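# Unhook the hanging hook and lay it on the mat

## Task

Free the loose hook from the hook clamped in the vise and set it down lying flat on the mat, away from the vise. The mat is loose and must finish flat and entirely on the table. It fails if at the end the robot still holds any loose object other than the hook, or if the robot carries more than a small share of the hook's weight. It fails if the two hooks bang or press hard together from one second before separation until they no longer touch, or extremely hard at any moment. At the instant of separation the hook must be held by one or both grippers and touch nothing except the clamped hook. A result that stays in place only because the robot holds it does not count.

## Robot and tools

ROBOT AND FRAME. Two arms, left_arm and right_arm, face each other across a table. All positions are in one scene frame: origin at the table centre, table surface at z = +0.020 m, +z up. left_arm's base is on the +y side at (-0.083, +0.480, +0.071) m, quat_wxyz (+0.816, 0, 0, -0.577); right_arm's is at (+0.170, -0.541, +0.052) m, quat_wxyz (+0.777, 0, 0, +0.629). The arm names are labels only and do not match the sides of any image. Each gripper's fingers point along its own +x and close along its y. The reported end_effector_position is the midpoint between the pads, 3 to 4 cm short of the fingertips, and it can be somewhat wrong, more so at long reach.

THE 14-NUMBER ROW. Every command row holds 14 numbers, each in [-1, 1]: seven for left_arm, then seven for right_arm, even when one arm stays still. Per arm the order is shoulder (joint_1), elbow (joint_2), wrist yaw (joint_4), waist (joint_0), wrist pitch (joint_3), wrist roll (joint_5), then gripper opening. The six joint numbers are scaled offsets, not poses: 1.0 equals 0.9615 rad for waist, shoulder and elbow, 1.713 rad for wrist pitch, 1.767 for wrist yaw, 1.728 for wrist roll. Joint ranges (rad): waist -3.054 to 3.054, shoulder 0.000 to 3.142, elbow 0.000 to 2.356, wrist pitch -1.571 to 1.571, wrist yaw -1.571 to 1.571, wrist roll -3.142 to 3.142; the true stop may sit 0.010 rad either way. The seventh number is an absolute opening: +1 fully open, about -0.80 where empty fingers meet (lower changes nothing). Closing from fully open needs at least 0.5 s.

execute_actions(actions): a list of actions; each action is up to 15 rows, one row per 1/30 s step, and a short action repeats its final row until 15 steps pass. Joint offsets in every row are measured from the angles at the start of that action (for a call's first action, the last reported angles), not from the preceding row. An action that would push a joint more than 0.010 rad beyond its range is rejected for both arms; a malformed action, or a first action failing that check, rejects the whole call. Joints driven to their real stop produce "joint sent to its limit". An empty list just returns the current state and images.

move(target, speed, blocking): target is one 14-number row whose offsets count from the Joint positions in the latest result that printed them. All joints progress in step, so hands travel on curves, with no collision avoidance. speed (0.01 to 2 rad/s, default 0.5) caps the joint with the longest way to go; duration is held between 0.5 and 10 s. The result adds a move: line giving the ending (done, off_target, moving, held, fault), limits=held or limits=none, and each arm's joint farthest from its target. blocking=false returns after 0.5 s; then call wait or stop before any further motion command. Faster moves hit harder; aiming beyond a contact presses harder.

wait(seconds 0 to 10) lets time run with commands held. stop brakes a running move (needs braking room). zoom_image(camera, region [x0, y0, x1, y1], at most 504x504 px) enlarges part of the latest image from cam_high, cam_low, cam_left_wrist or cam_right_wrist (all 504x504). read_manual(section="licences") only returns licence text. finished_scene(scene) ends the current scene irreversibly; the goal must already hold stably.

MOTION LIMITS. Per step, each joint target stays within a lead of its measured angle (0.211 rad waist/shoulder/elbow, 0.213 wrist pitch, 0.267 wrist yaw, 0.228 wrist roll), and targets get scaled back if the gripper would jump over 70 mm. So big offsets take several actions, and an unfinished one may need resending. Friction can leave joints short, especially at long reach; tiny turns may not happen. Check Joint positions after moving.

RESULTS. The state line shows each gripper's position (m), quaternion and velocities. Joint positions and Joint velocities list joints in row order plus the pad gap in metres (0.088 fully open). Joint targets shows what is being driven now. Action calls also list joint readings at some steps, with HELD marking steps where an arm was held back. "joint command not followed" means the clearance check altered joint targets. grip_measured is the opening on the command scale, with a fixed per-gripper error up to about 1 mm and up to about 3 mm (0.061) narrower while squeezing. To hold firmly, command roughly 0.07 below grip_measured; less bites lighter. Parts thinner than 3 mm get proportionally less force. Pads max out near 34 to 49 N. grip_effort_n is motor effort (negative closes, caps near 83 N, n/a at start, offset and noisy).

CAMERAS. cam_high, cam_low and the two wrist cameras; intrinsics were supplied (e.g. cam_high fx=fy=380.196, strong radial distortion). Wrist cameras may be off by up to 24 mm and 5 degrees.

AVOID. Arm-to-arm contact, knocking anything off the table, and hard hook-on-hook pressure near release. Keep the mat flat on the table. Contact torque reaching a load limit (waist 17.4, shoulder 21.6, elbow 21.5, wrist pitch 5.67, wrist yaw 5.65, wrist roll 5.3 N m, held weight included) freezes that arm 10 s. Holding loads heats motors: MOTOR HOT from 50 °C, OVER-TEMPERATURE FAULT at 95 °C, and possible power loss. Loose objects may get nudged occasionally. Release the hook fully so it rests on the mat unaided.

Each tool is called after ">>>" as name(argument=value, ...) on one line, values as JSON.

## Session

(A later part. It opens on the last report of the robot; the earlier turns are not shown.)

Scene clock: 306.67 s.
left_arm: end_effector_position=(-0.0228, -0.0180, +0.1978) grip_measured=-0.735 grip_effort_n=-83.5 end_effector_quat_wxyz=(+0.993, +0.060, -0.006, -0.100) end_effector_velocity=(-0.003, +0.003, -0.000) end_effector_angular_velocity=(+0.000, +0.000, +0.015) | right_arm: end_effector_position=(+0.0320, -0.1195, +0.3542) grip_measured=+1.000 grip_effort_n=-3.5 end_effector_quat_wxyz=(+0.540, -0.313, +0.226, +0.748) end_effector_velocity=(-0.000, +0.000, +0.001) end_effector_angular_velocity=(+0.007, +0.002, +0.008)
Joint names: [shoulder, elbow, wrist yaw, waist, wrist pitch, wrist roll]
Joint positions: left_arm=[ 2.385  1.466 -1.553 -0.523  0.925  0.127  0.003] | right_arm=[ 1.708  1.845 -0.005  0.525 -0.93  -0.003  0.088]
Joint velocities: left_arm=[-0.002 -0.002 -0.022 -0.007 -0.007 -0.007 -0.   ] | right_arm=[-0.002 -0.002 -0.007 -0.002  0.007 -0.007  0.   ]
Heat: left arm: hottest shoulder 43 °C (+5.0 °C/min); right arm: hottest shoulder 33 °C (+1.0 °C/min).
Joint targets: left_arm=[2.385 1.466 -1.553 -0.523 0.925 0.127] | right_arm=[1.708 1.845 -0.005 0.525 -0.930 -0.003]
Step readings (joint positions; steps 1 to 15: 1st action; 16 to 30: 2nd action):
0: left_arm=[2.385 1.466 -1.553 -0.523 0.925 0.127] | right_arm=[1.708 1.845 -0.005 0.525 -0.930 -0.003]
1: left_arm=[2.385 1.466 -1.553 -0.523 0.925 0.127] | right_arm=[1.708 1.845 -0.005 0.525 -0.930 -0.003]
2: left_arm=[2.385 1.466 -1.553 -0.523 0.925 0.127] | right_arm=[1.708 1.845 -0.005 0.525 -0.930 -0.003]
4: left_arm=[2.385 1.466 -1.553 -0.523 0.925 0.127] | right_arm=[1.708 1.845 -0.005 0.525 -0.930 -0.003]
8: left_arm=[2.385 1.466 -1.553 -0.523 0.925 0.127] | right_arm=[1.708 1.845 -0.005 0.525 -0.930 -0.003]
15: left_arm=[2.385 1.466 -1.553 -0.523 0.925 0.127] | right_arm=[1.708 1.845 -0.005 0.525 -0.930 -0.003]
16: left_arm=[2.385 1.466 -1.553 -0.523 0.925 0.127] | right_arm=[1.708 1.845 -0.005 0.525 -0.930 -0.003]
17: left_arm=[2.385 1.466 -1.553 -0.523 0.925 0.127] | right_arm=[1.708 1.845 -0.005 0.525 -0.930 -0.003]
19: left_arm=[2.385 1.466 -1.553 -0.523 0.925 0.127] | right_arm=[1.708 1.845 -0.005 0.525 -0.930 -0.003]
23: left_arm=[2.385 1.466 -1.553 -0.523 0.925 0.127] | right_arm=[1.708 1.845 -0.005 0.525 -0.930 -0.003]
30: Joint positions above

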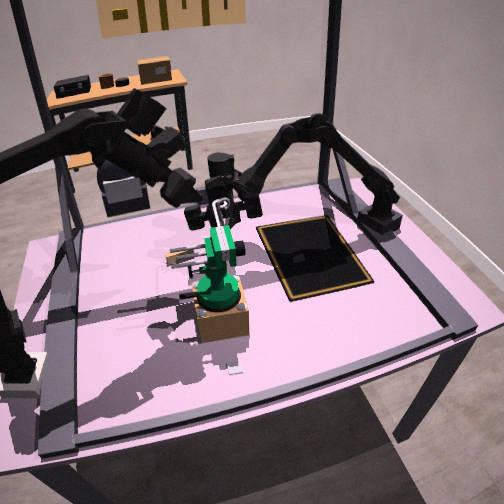

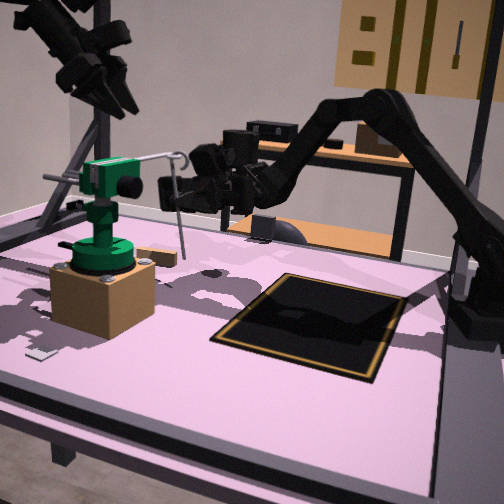

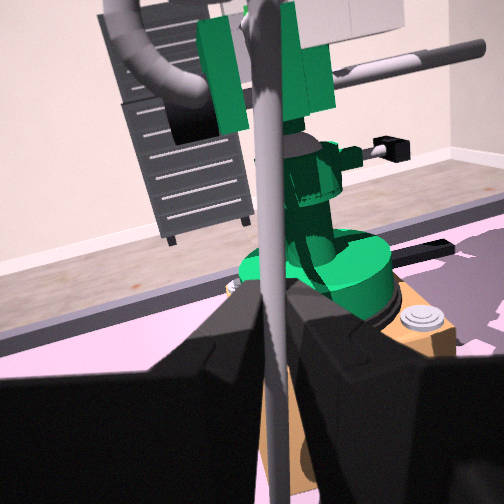

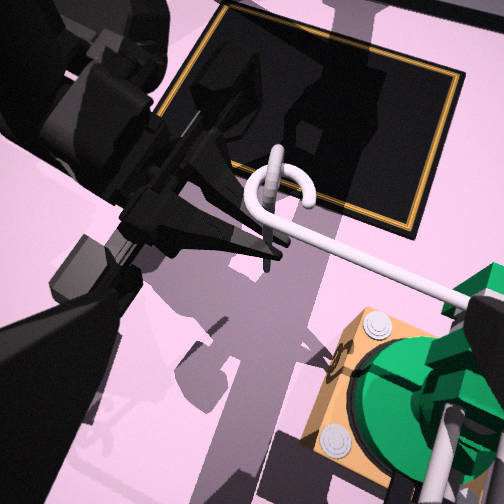

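>>> move(target=[-0.022,0,0,0,0,0,-0.76, 0,0,0,0,0,0,1.0], speed=0.03)

Scene clock: 376.20 s.
left_arm: end_effector_position=(-0.0228, -0.0179, +0.1985) grip_measured=-0.735 grip_effort_n=-83.5 end_effector_quat_wxyz=(+0.993, +0.060, -0.006, -0.100) end_effector_velocity=(+0.001, +0.001, +0.001) end_effector_angular_velocity=(-0.005, +0.001, +0.010) | right_arm: end_effector_position=(+0.0320, -0.1195, +0.3542) grip_measured=+1.000 grip_effort_n=-3.0 end_effector_quat_wxyz=(+0.540, -0.313, +0.226, +0.748) end_effector_velocity=(+0.001, -0.003, -0.005) end_effector_angular_velocity=(-0.026, -0.008, +0.008)
Joint names: [shoulder, elbow, wrist yaw, waist, wrist pitch, wrist roll]
Joint positions: left_arm=[ 2.383  1.466 -1.553 -0.523  0.925  0.127  0.003] | right_arm=[ 1.708  1.845 -0.005  0.525 -0.93  -0.003  0.088]
Joint velocities: left_arm=[-0.002  0.002 -0.007  0.002 -0.007 -0.007  0.   ] | right_arm=[ 0.002 -0.002 -0.007 -0.002 -0.022 -0.007  0.   ]
Heat: left arm: hottest shoulder 46 °C (+3.0 °C/min); right arm: hottest shoulder 34 °C (+1.0 °C/min).
Joint targets: left_arm=[2.364 1.466 -1.553 -0.523 0.925 0.127] | right_arm=[1.708 1.845 -0.005 0.525 -0.930 -0.003]
move: off_target (left_arm); limits=none; left_arm: farthest joint: the shoulder, 0.020 radians from its target (0.021 radians at the start); right_arm: farthest joint: the waist, 0.000 radians from its target (0.000 radians at the start)

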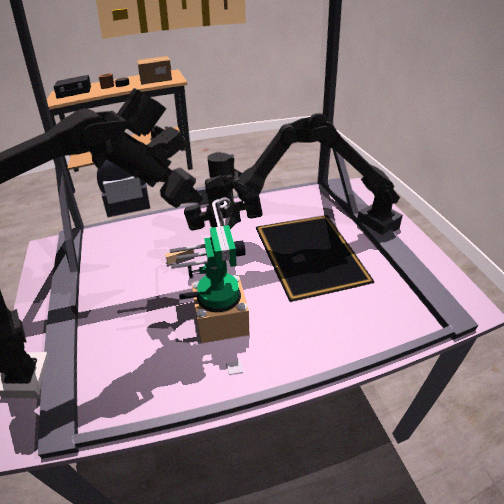

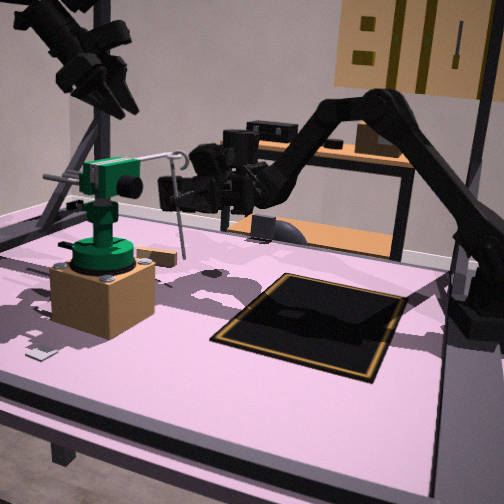

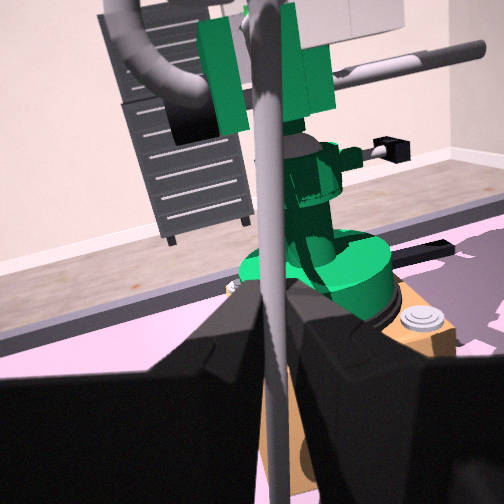

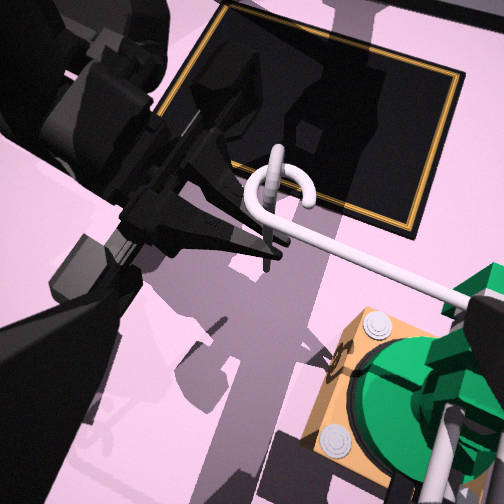

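>>> move(target=[0,0,0,0,0.085,0.070,-0.76, 0,0,0,0,0,0,1.0], speed=0.1)

Scene clock: 399.27 s.
left_arm: end_effector_position=(-0.0227, -0.0172, +0.2084) grip_measured=-0.735 grip_effort_n=-83.5 end_effector_quat_wxyz=(+0.994, +0.047, -0.006, -0.100) end_effector_velocity=(-0.003, +0.001, -0.000) end_effector_angular_velocity=(+0.000, +0.001, -0.000) | right_arm: end_effector_position=(+0.0320, -0.1195, +0.3542) grip_measured=+1.000 grip_effort_n=-3.5 end_effector_quat_wxyz=(+0.540, -0.313, +0.226, +0.748) end_effector_velocity=(+0.003, -0.003, -0.003) end_effector_angular_velocity=(-0.018, -0.017, -0.002)
Joint names: [shoulder, elbow, wrist yaw, waist, wrist pitch, wrist roll]
Joint positions: left_arm=[ 2.383  1.466 -1.553 -0.523  1.067  0.244  0.003] | right_arm=[ 1.708  1.845 -0.005  0.525 -0.93  -0.003  0.088]
Joint velocities: left_arm=[-0.002 -0.002 -0.007 -0.007 -0.007 -0.007  0.   ] | right_arm=[-0.002 -0.002  0.007 -0.002 -0.022 -0.007  0.   ]
Heat: left arm: hottest shoulder 51 °C (+7.0 °C/min); right arm: hottest shoulder 35 °C (+1.0 °C/min). Fold the left arm in close to its base before you think long.
Joint targets: left_arm=[2.384 1.466 -1.553 -0.523 1.071 0.248] | right_arm=[1.708 1.845 -0.005 0.525 -0.930 -0.003]
MOTOR HOT: a motor of the left arm reached 50 °C. Now the hottest motor of the left arm, the shoulder, reports 51 °C. The temperature limit of the motors' drives, at which the controller stops that arm, is 95 °C. To cool a motor, set the load down, stop pushing, or move to a pose that needs little force.
move: done; limits=none; left_arm: farthest joint: the wrist pitch, 0.004 radians from its target (0.146 radians at the start); right_arm: farthest joint: the waist, 0.000 radians from its target (0.000 radians at the start)

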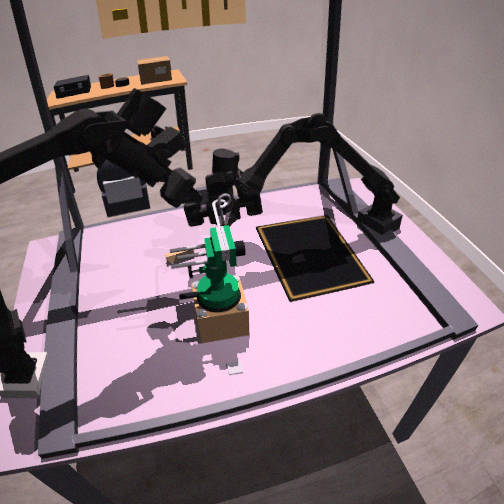

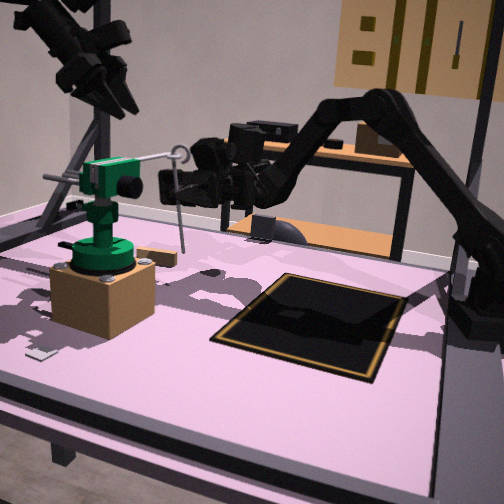

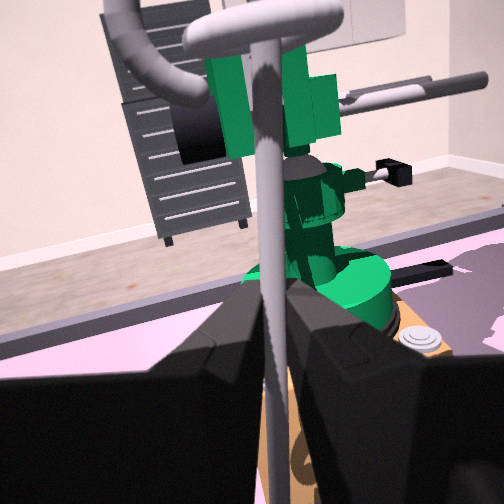

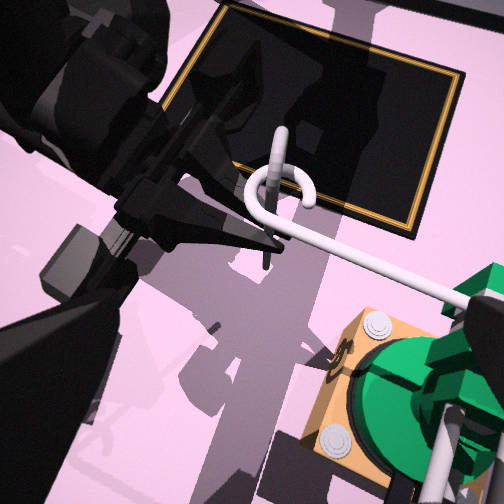

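>>> zoom_image(camera="cam_left_wrist", region=[90, 0, 370, 200])

>>> zoom_image(camera="cam_right_wrist", region=[220, 110, 340, 230])

Region (90, 0, 370, 200) of cam_left_wrist's 504x504 image, scaled by 1.800, with more detail than that image has; it fills the top 360 rows of this view, and the rest is white.

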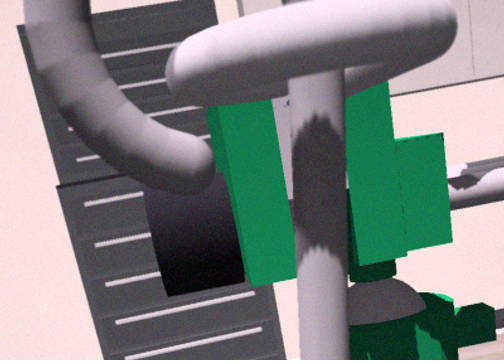

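Region (220, 110, 340, 230) of cam_right_wrist's 504x504 image, scaled by 4.200, with more detail than that image has.

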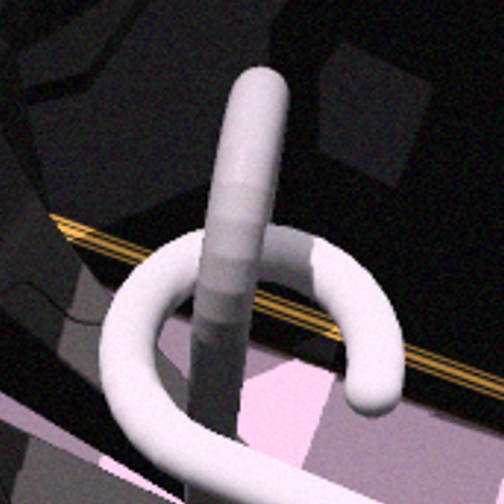

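>>> move(target=[0,0,0,0,0.043,0.027,-0.76, 0,0,0,0,0,0,1.0], speed=0.08)

>>> zoom_image(camera="cam_left_wrist", region=[90, 0, 370, 200])

>>> zoom_image(camera="cam_right_wrist", region=[220, 100, 340, 220])

Scene clock: 416.73 s.
left_arm: end_effector_position=(-0.0225, -0.0163, +0.2132) grip_measured=-0.735 grip_effort_n=-83.5 end_effector_quat_wxyz=(+0.994, +0.034, -0.005, -0.100) end_effector_velocity=(+0.001, +0.001, +0.001) end_effector_angular_velocity=(-0.019, +0.006, +0.010) | right_arm: end_effector_position=(+0.0320, -0.1195, +0.3542) grip_measured=+1.000 grip_effort_n=-3.5 end_effector_quat_wxyz=(+0.540, -0.313, +0.226, +0.748) end_effector_velocity=(+0.001, -0.002, -0.001) end_effector_angular_velocity=(-0.007, -0.002, +0.008)
Joint names: [shoulder, elbow, wrist yaw, waist, wrist pitch, wrist roll]
Joint positions: left_arm=[ 2.383  1.466 -1.553 -0.523  1.136  0.286  0.003] | right_arm=[ 1.708  1.845 -0.005  0.525 -0.93  -0.003  0.088]
Joint velocities: left_arm=[-0.002  0.002 -0.007  0.002 -0.007 -0.022 -0.   ] | right_arm=[-0.002 -0.002 -0.007 -0.002 -0.007 -0.007  0.   ]
Heat: left arm: hottest shoulder 49 °C (+4.1 °C/min); right arm: hottest shoulder 35 °C (+1.0 °C/min). Fold the left arm in close to its base before you think long.
Joint targets: left_arm=[2.383 1.466 -1.553 -0.523 1.140 0.291] | right_arm=[1.708 1.845 -0.005 0.525 -0.930 -0.003]
MOTOR HOT: still on. Now the hottest motor of the left arm, the shoulder, reports 49 °C; a drive's own limit is 95 °C.
move: done; limits=none; left_arm: farthest joint: the wrist pitch, 0.005 radians from its target (0.074 radians at the start); right_arm: farthest joint: the waist, 0.000 radians from its target (0.000 radians at the start)

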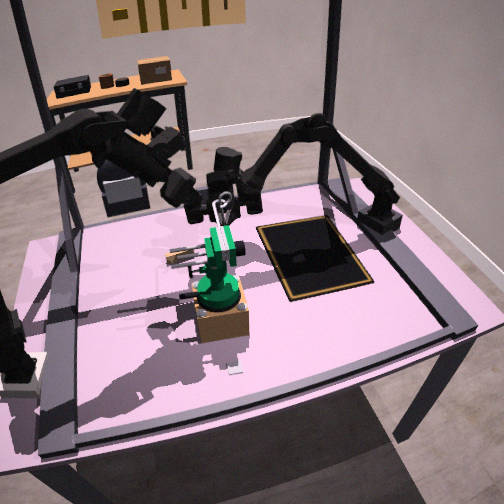

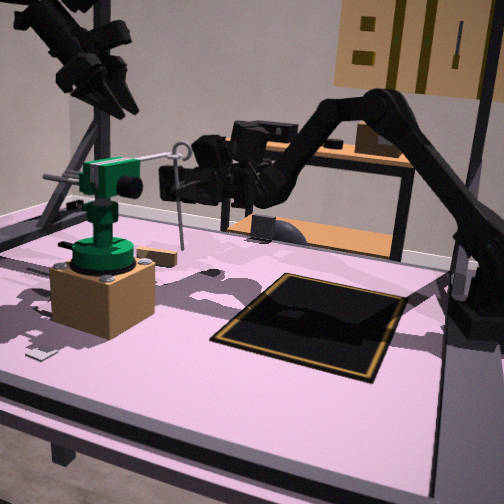

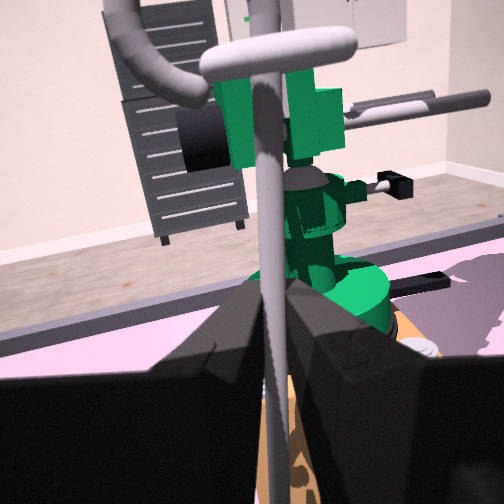

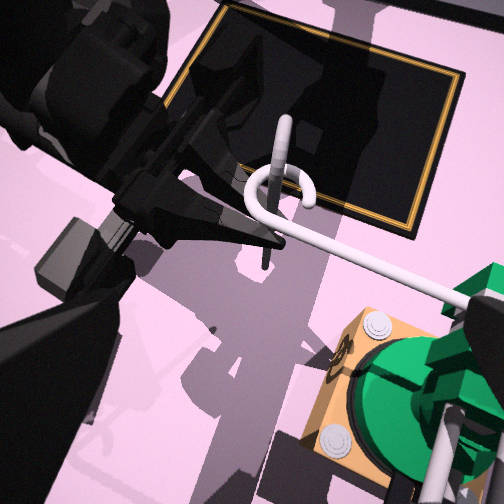

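Region (90, 0, 370, 200) of cam_left_wrist's 504x504 image, scaled by 1.800, with more detail than that image has; it fills the top 360 rows of this view, and the rest is white.

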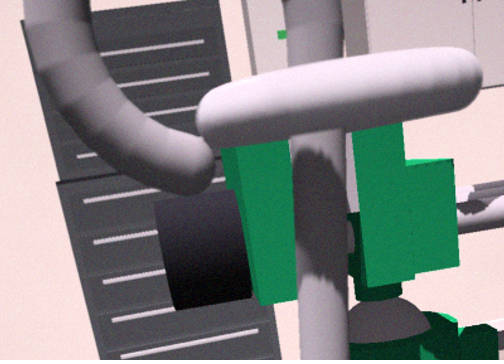

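Region (220, 100, 340, 220) of cam_right_wrist's 504x504 image, scaled by 4.200, with more detail than that image has.

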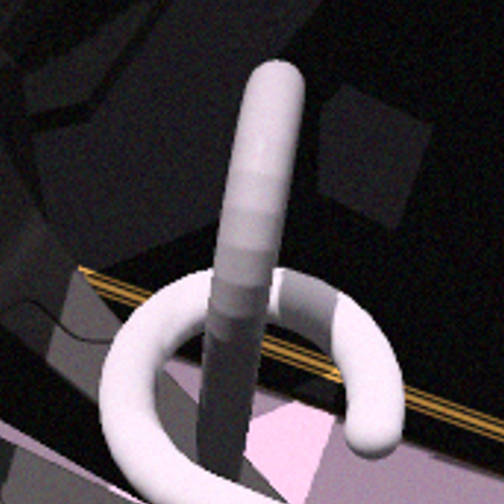

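>>> move(target=[0,0,0,0,0,-0.021,-0.76, 0,0,0,0,0,0,1.0], speed=0.06)

>>> zoom_image(camera="cam_left_wrist", region=[90, 0, 370, 200])

>>> zoom_image(camera="cam_right_wrist", region=[220, 100, 340, 220])

Scene clock: 422.20 s.
left_arm: end_effector_position=(-0.0225, -0.0163, +0.2132) grip_measured=-0.735 grip_effort_n=-83.5 end_effector_quat_wxyz=(+0.995, +0.018, -0.004, -0.100) end_effector_velocity=(+0.001, -0.001, -0.001) end_effector_angular_velocity=(-0.000, -0.001, -0.005) | right_arm: end_effector_position=(+0.0320, -0.1195, +0.3542) grip_measured=+1.000 grip_effort_n=-3.0 end_effector_quat_wxyz=(+0.540, -0.313, +0.226, +0.748) end_effector_velocity=(+0.002, +0.001, +0.001) end_effector_angular_velocity=(+0.007, +0.002, +0.003)
Joint names: [shoulder, elbow, wrist yaw, waist, wrist pitch, wrist roll]
Joint positions: left_arm=[ 2.383  1.466 -1.553 -0.523  1.136  0.254  0.003] | right_arm=[ 1.708  1.845 -0.005  0.525 -0.93  -0.003  0.088]
Joint velocities: left_arm=[-0.002 -0.002  0.007  0.002 -0.022 -0.022 -0.   ] | right_arm=[-0.002 -0.002 -0.007 -0.007  0.007 -0.007  0.   ]
Heat: left arm: hottest shoulder 49 °C (+4.0 °C/min); right arm: hottest shoulder 35 °C (+1.0 °C/min). Fold the left arm in close to its base before you think long.
Joint targets: left_arm=[2.383 1.466 -1.553 -0.523 1.136 0.250] | right_arm=[1.708 1.845 -0.005 0.525 -0.930 -0.003]
MOTOR HOT: still on. Now the hottest motor of the left arm, the shoulder, reports 49 °C; a drive's own limit is 95 °C.
move: done; limits=none; left_arm: farthest joint: the wrist roll, 0.005 radians from its target (0.037 radians at the start); right_arm: farthest joint: the waist, 0.000 radians from its target (0.000 radians at the start)

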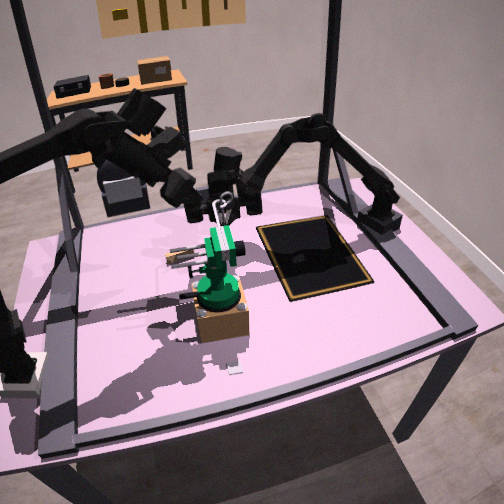

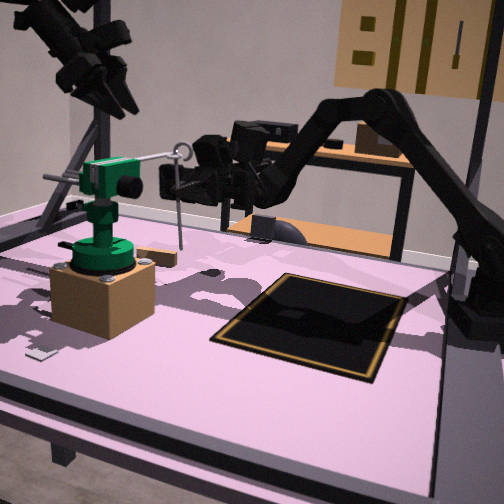

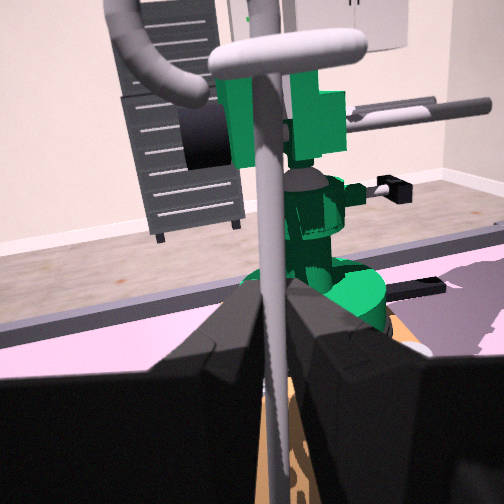

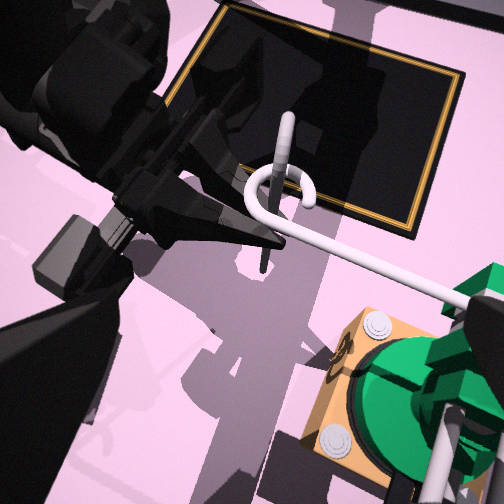

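Region (90, 0, 370, 200) of cam_left_wrist's 504x504 image, scaled by 1.800, with more detail than that image has; it fills the top 360 rows of this view, and the rest is white.

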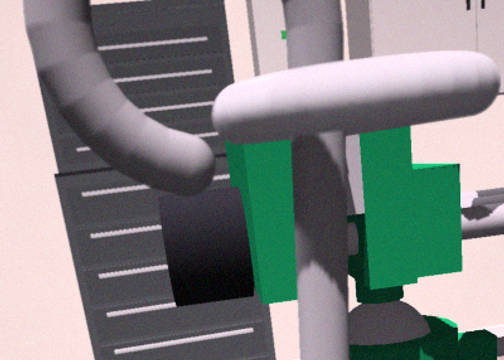

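Region (220, 100, 340, 220) of cam_right_wrist's 504x504 image, scaled by 4.200, with more detail than that image has.

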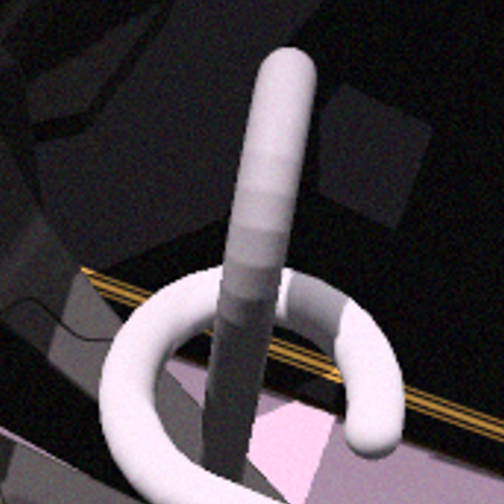

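>>> move(target=[0,0,0,0.009,0,0,-0.76, 0,0,0,0,0,0,1.0], speed=0.02)

>>> zoom_image(camera="cam_left_wrist", region=[90, 0, 370, 200])

>>> zoom_image(camera="cam_right_wrist", region=[220, 100, 340, 220])

Scene clock: 432.13 s.
left_arm: end_effector_position=(-0.0193, -0.0159, +0.2132) grip_measured=-0.735 grip_effort_n=-83.5 end_effector_quat_wxyz=(+0.995, +0.018, -0.004, -0.097) end_effector_velocity=(+0.002, +0.004, -0.001) end_effector_angular_velocity=(-0.014, +0.008, +0.024) | right_arm: end_effector_position=(+0.0320, -0.1195, +0.3542) grip_measured=+1.000 grip_effort_n=-3.0 end_effector_quat_wxyz=(+0.540, -0.313, +0.226, +0.748) end_effector_velocity=(-0.000, +0.000, +0.001) end_effector_angular_velocity=(+0.007, +0.002, +0.008)
Joint names: [shoulder, elbow, wrist yaw, waist, wrist pitch, wrist roll]
Joint positions: left_arm=[ 2.383  1.466 -1.553 -0.517  1.136  0.254  0.003] | right_arm=[ 1.708  1.845 -0.005  0.525 -0.93  -0.003  0.088]
Joint velocities: left_arm=[-0.002 -0.002 -0.022  0.002 -0.007 -0.022 -0.   ] | right_arm=[-0.002 -0.002 -0.007 -0.002  0.007 -0.007  0.   ]
Heat: left arm: hottest shoulder 49 °C (+3.0 °C/min); right arm: hottest shoulder 35 °C (+1.0 °C/min). Fold the left arm in close to its base before you think long.
Joint targets: left_arm=[2.383 1.466 -1.553 -0.515 1.136 0.255] | right_arm=[1.708 1.845 -0.005 0.525 -0.930 -0.003]
MOTOR HOT: still on. Now the hottest motor of the left arm, the shoulder, reports 49 °C; a drive's own limit is 95 °C.
move: done; limits=none; left_arm: farthest joint: the waist, 0.003 radians from its target (0.009 radians at the start); right_arm: farthest joint: the waist, 0.000 radians from its target (0.000 radians at the start)

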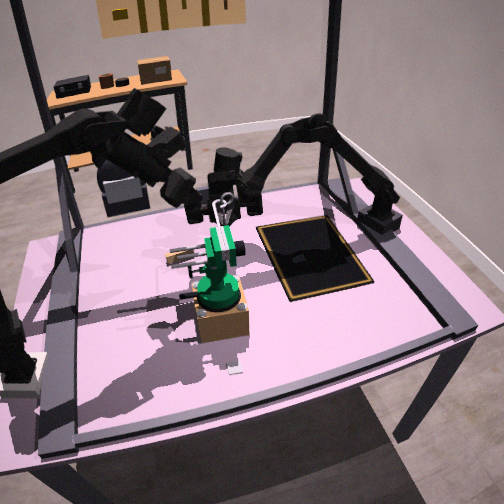

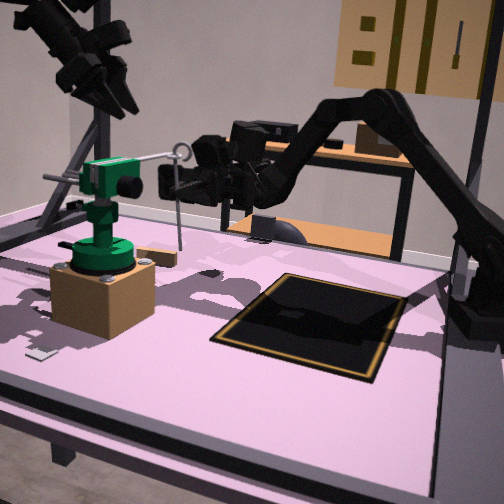

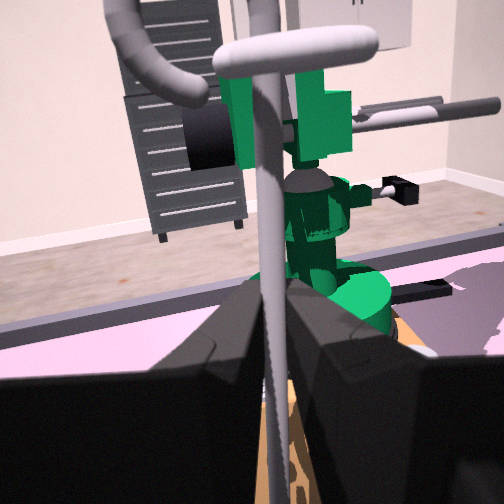

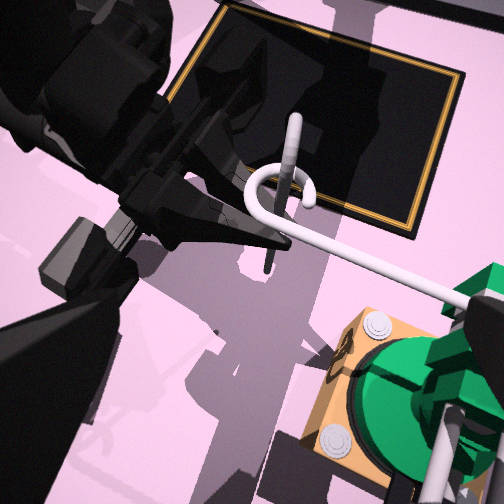

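Region (90, 0, 370, 200) of cam_left_wrist's 504x504 image, scaled by 1.800, with more detail than that image has; it fills the top 360 rows of this view, and the rest is white.

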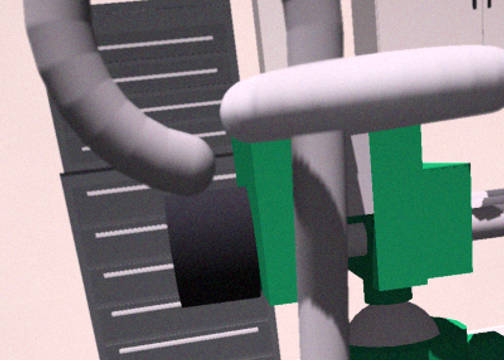

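Region (220, 100, 340, 220) of cam_right_wrist's 504x504 image, scaled by 4.200, with more detail than that image has.

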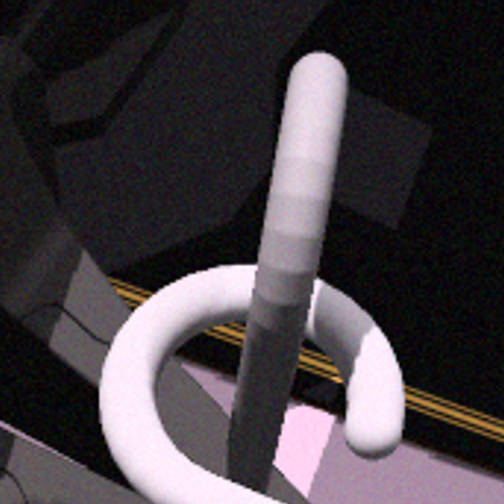

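>>> move(target=[0,0,0,0,0.055,0.066,-0.76, 0,0,0,0,0,0,1.0], speed=0.08)

>>> zoom_image(camera="cam_left_wrist", region=[90, 0, 370, 200])

>>> zoom_image(camera="cam_right_wrist", region=[220, 80, 360, 220])

Scene clock: 441.30 s.
left_arm: end_effector_position=(-0.0190, -0.0143, +0.2194) grip_measured=-0.735 grip_effort_n=-83.5 end_effector_quat_wxyz=(+0.995, +0.027, -0.005, -0.097) end_effector_velocity=(+0.002, +0.004, -0.002) end_effector_angular_velocity=(-0.008, +0.009, +0.023) | right_arm: end_effector_position=(+0.0320, -0.1195, +0.3542) grip_measured=+1.000 grip_effort_n=-3.5 end_effector_quat_wxyz=(+0.540, -0.313, +0.226, +0.748) end_effector_velocity=(+0.001, -0.002, -0.003) end_effector_angular_velocity=(-0.015, +0.006, -0.003)
Joint names: [shoulder, elbow, wrist yaw, waist, wrist pitch, wrist roll]
Joint positions: left_arm=[ 2.383  1.466 -1.553 -0.517  1.227  0.364  0.003] | right_arm=[ 1.708  1.845 -0.005  0.525 -0.93  -0.003  0.088]
Joint velocities: left_arm=[-0.002 -0.007 -0.022  0.002 -0.007 -0.022 -0.   ] | right_arm=[-0.002 -0.007 -0.007 -0.002 -0.007  0.007  0.   ]
Heat: left arm: hottest shoulder 49 °C (+2.0 °C/min); right arm: hottest shoulder 35 °C (+1.0 °C/min). Fold the left arm in close to its base before you think long.
Joint targets: left_arm=[2.383 1.466 -1.553 -0.517 1.231 0.368] | right_arm=[1.708 1.845 -0.005 0.525 -0.930 -0.003]
MOTOR HOT: still on. Now the hottest motor of the left arm, the shoulder, reports 49 °C; a drive's own limit is 95 °C.
move: done; limits=none; left_arm: farthest joint: the wrist roll, 0.004 radians from its target (0.114 radians at the start); right_arm: farthest joint: the waist, 0.000 radians from its target (0.000 radians at the start)

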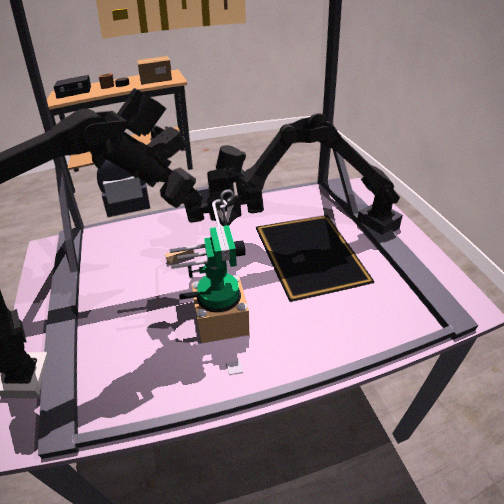

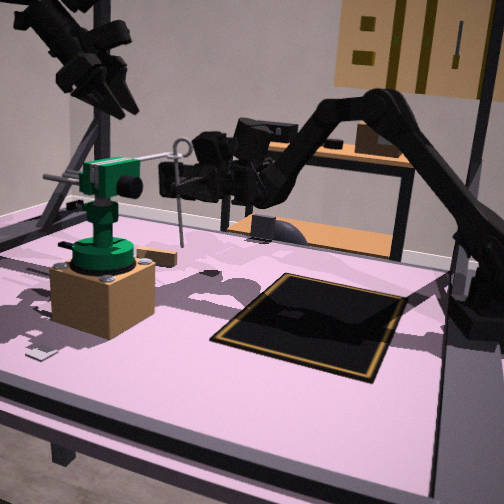

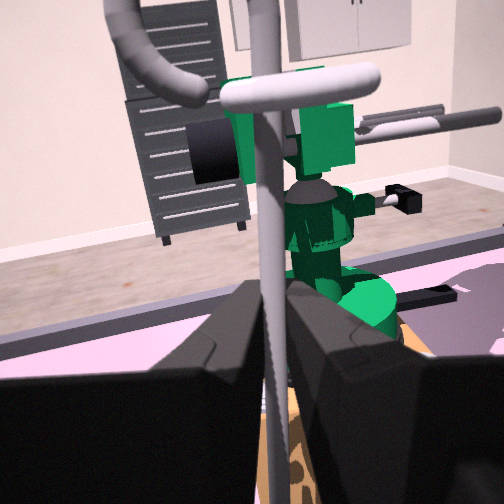

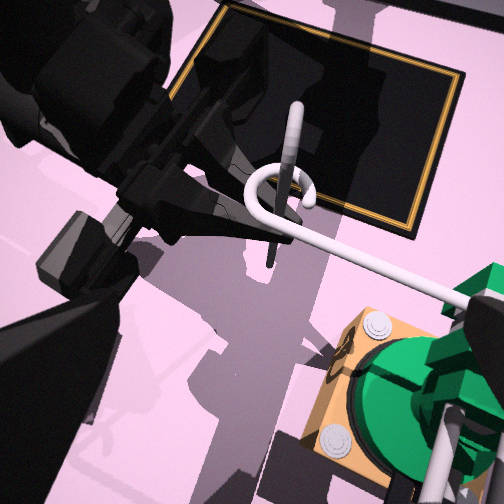

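Region (90, 0, 370, 200) of cam_left_wrist's 504x504 image, scaled by 1.800, with more detail than that image has; it fills the top 360 rows of this view, and the rest is white.

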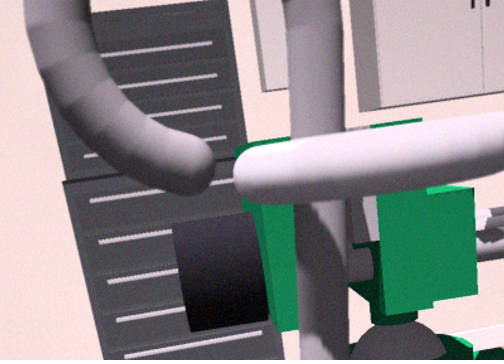

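Region (220, 80, 360, 220) of cam_right_wrist's 504x504 image, scaled by 3.600, with more detail than that image has.

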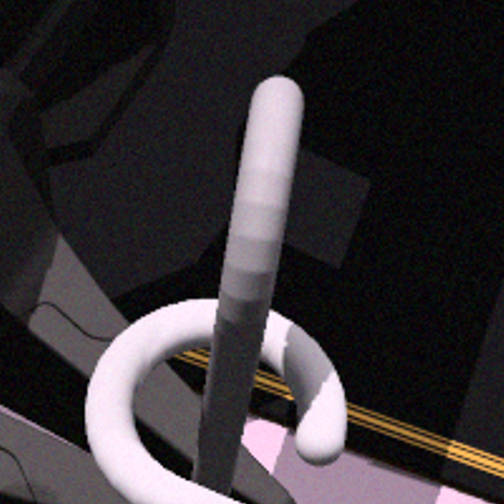

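>>> move(target=[0,0,0,0,0.069,0.112,-0.76, 0,0,0,0,0,0,1.0], speed=0.1)

>>> zoom_image(camera="cam_left_wrist", region=[90, 0, 370, 200])

>>> zoom_image(camera="cam_right_wrist", region=[220, 80, 380, 240])

Scene clock: 453.07 s.
left_arm: end_effector_position=(-0.0185, -0.0114, +0.2269) grip_measured=-0.735 grip_effort_n=-83.5 end_effector_quat_wxyz=(+0.993, +0.065, -0.010, -0.096) end_effector_velocity=(-0.001, +0.001, -0.000) end_effector_angular_velocity=(+0.015, +0.000, +0.004) | right_arm: end_effector_position=(+0.0320, -0.1195, +0.3542) grip_measured=+1.000 grip_effort_n=-3.5 end_effector_quat_wxyz=(+0.540, -0.313, +0.226, +0.748) end_effector_velocity=(+0.003, -0.001, -0.001) end_effector_angular_velocity=(-0.007, -0.002, +0.003)
Joint names: [shoulder, elbow, wrist yaw, waist, wrist pitch, wrist roll]
Joint positions: left_arm=[ 2.383  1.466 -1.553 -0.517  1.341  0.553  0.003] | right_arm=[ 1.708  1.845 -0.005  0.525 -0.93  -0.003  0.088]
Joint velocities: left_arm=[-0.002 -0.002 -0.007 -0.002 -0.007  0.007  0.   ] | right_arm=[-0.002 -0.002 -0.007 -0.007 -0.007 -0.007  0.   ]
Heat: left arm: hottest shoulder 49 °C (-1.0 °C/min); right arm: hottest shoulder 35 °C (+0.0 °C/min). Fold the left arm in close to its base before you think long.
Joint targets: left_arm=[2.383 1.466 -1.553 -0.517 1.345 0.558] | right_arm=[1.708 1.845 -0.005 0.525 -0.930 -0.003]
MOTOR HOT: still on. Now the hottest motor of the left arm, the shoulder, reports 49 °C; a drive's own limit is 95 °C.
move: done; limits=none; left_arm: farthest joint: the wrist pitch, 0.004 radians from its target (0.118 radians at the start); right_arm: farthest joint: the waist, 0.000 radians from its target (0.000 radians at the start)

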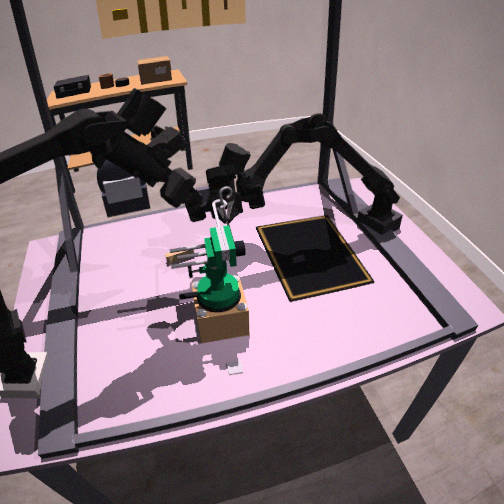

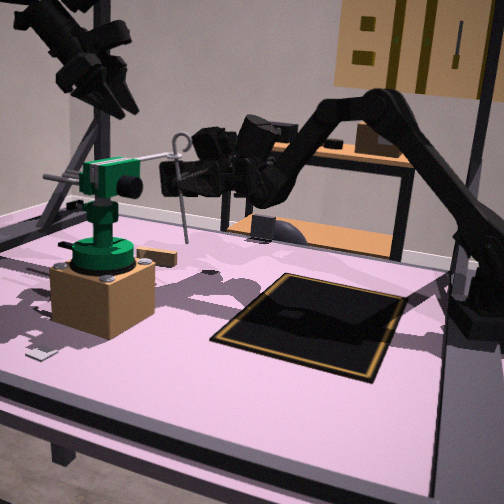

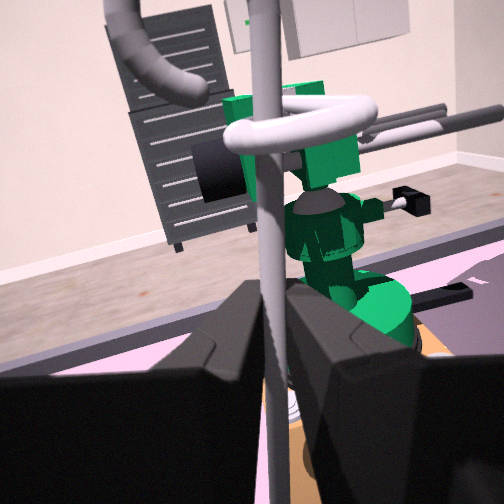

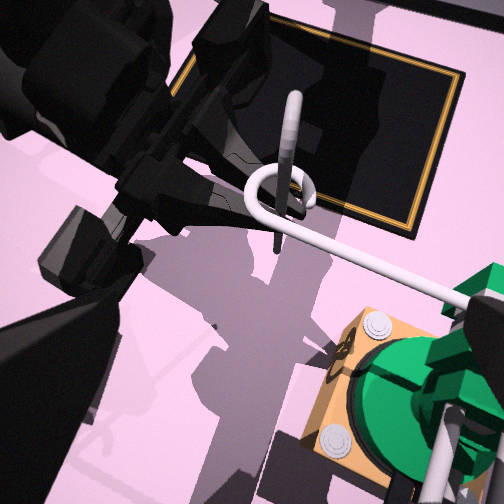

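Region (90, 0, 370, 200) of cam_left_wrist's 504x504 image, scaled by 1.800, with more detail than that image has; it fills the top 360 rows of this view, and the rest is white.

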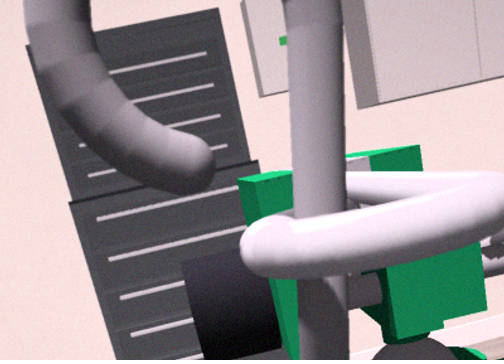

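Region (220, 80, 380, 240) of cam_right_wrist's 504x504 image, scaled by 3.150, with more detail than that image has.

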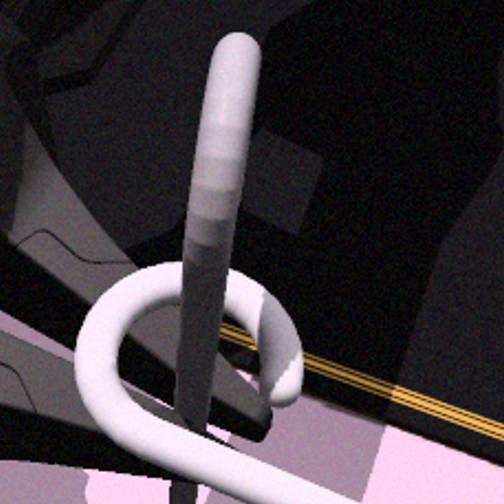

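>>> move(target=[0,0,0.032,0.008,0,0,-0.76, 0,0,0,0,0,0,1.0], speed=0.06)

>>> zoom_image(camera="cam_left_wrist", region=[130, 40, 410, 240])

>>> zoom_image(camera="cam_right_wrist", region=[220, 80, 380, 240])

Scene clock: 472.63 s.
left_arm: end_effector_position=(-0.0177, -0.0181, +0.2302) grip_measured=-0.735 grip_effort_n=-83.5 end_effector_quat_wxyz=(+0.991, +0.063, -0.022, -0.117) end_effector_velocity=(-0.001, +0.001, -0.001) end_effector_angular_velocity=(-0.014, +0.007, +0.004) | right_arm: end_effector_position=(+0.0320, -0.1195, +0.3542) grip_measured=+1.000 grip_effort_n=-3.5 end_effector_quat_wxyz=(+0.540, -0.313, +0.226, +0.748) end_effector_velocity=(+0.001, -0.002, -0.003) end_effector_angular_velocity=(-0.015, +0.006, -0.003)
Joint names: [shoulder, elbow, wrist yaw, waist, wrist pitch, wrist roll]
Joint positions: left_arm=[ 2.383  1.466 -1.5   -0.512  1.341  0.553  0.003] | right_arm=[ 1.708  1.845 -0.005  0.525 -0.93  -0.003  0.088]
Joint velocities: left_arm=[-0.002 -0.002 -0.007 -0.002 -0.007 -0.022 -0.   ] | right_arm=[-0.002 -0.007 -0.007 -0.002 -0.007  0.007  0.   ]
Heat: left arm: hottest shoulder 49 °C (-1.0 °C/min); right arm: hottest shoulder 36 °C (+1.0 °C/min). Fold the left arm in close to its base before you think long.
Joint targets: left_arm=[2.383 1.466 -1.496 -0.509 1.341 0.553] | right_arm=[1.708 1.845 -0.005 0.525 -0.930 -0.003]
MOTOR HOT: still on. Now the hottest motor of the left arm, the shoulder, reports 49 °C; a drive's own limit is 95 °C.
move: done; limits=none; left_arm: farthest joint: the wrist yaw, 0.004 radians from its target (0.056 radians at the start); right_arm: farthest joint: the waist, 0.000 radians from its target (0.000 radians at the start)

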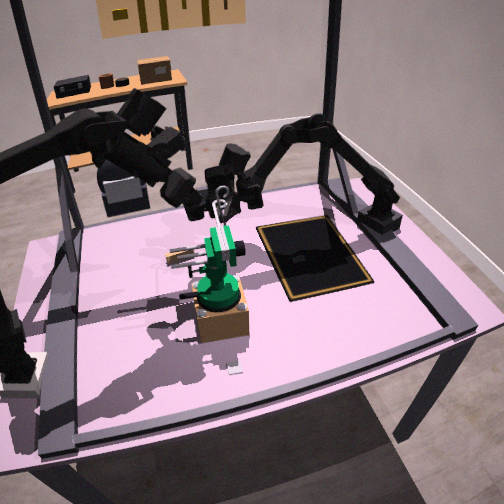

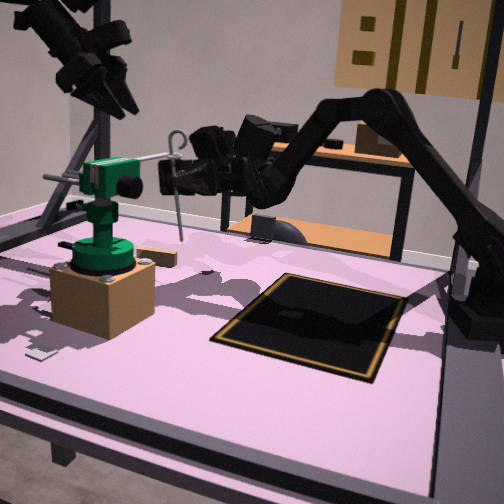

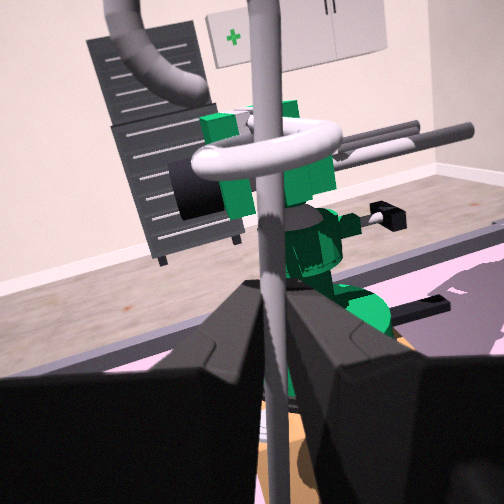

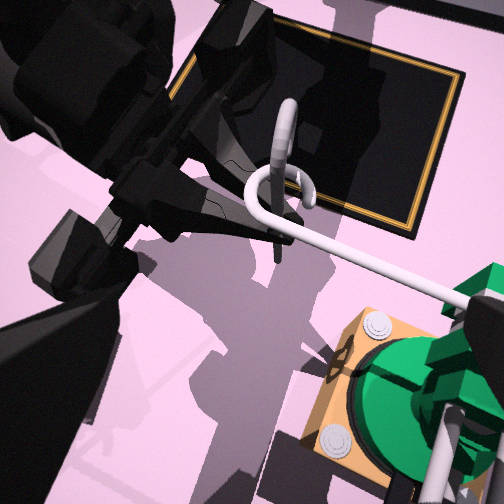

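Region (130, 40, 410, 240) of cam_left_wrist's 504x504 image, scaled by 1.800, with more detail than that image has; it fills the top 360 rows of this view, and the rest is white.

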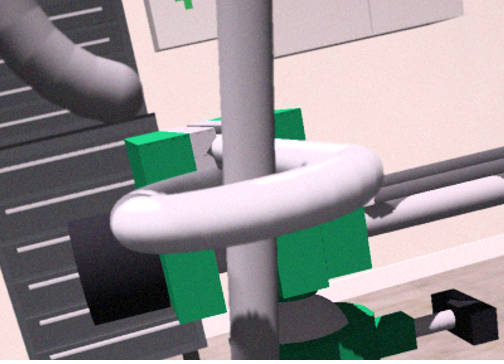

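Region (220, 80, 380, 240) of cam_right_wrist's 504x504 image, scaled by 3.150, with more detail than that image has.

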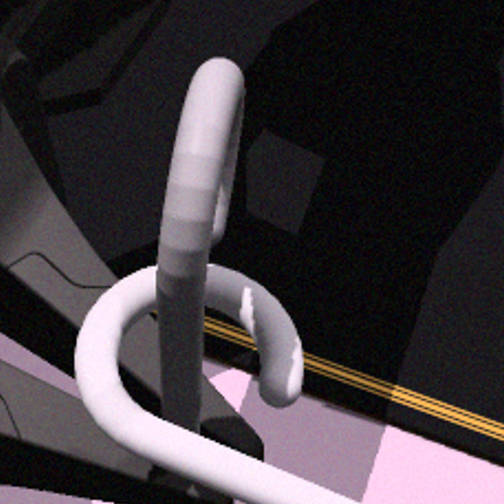

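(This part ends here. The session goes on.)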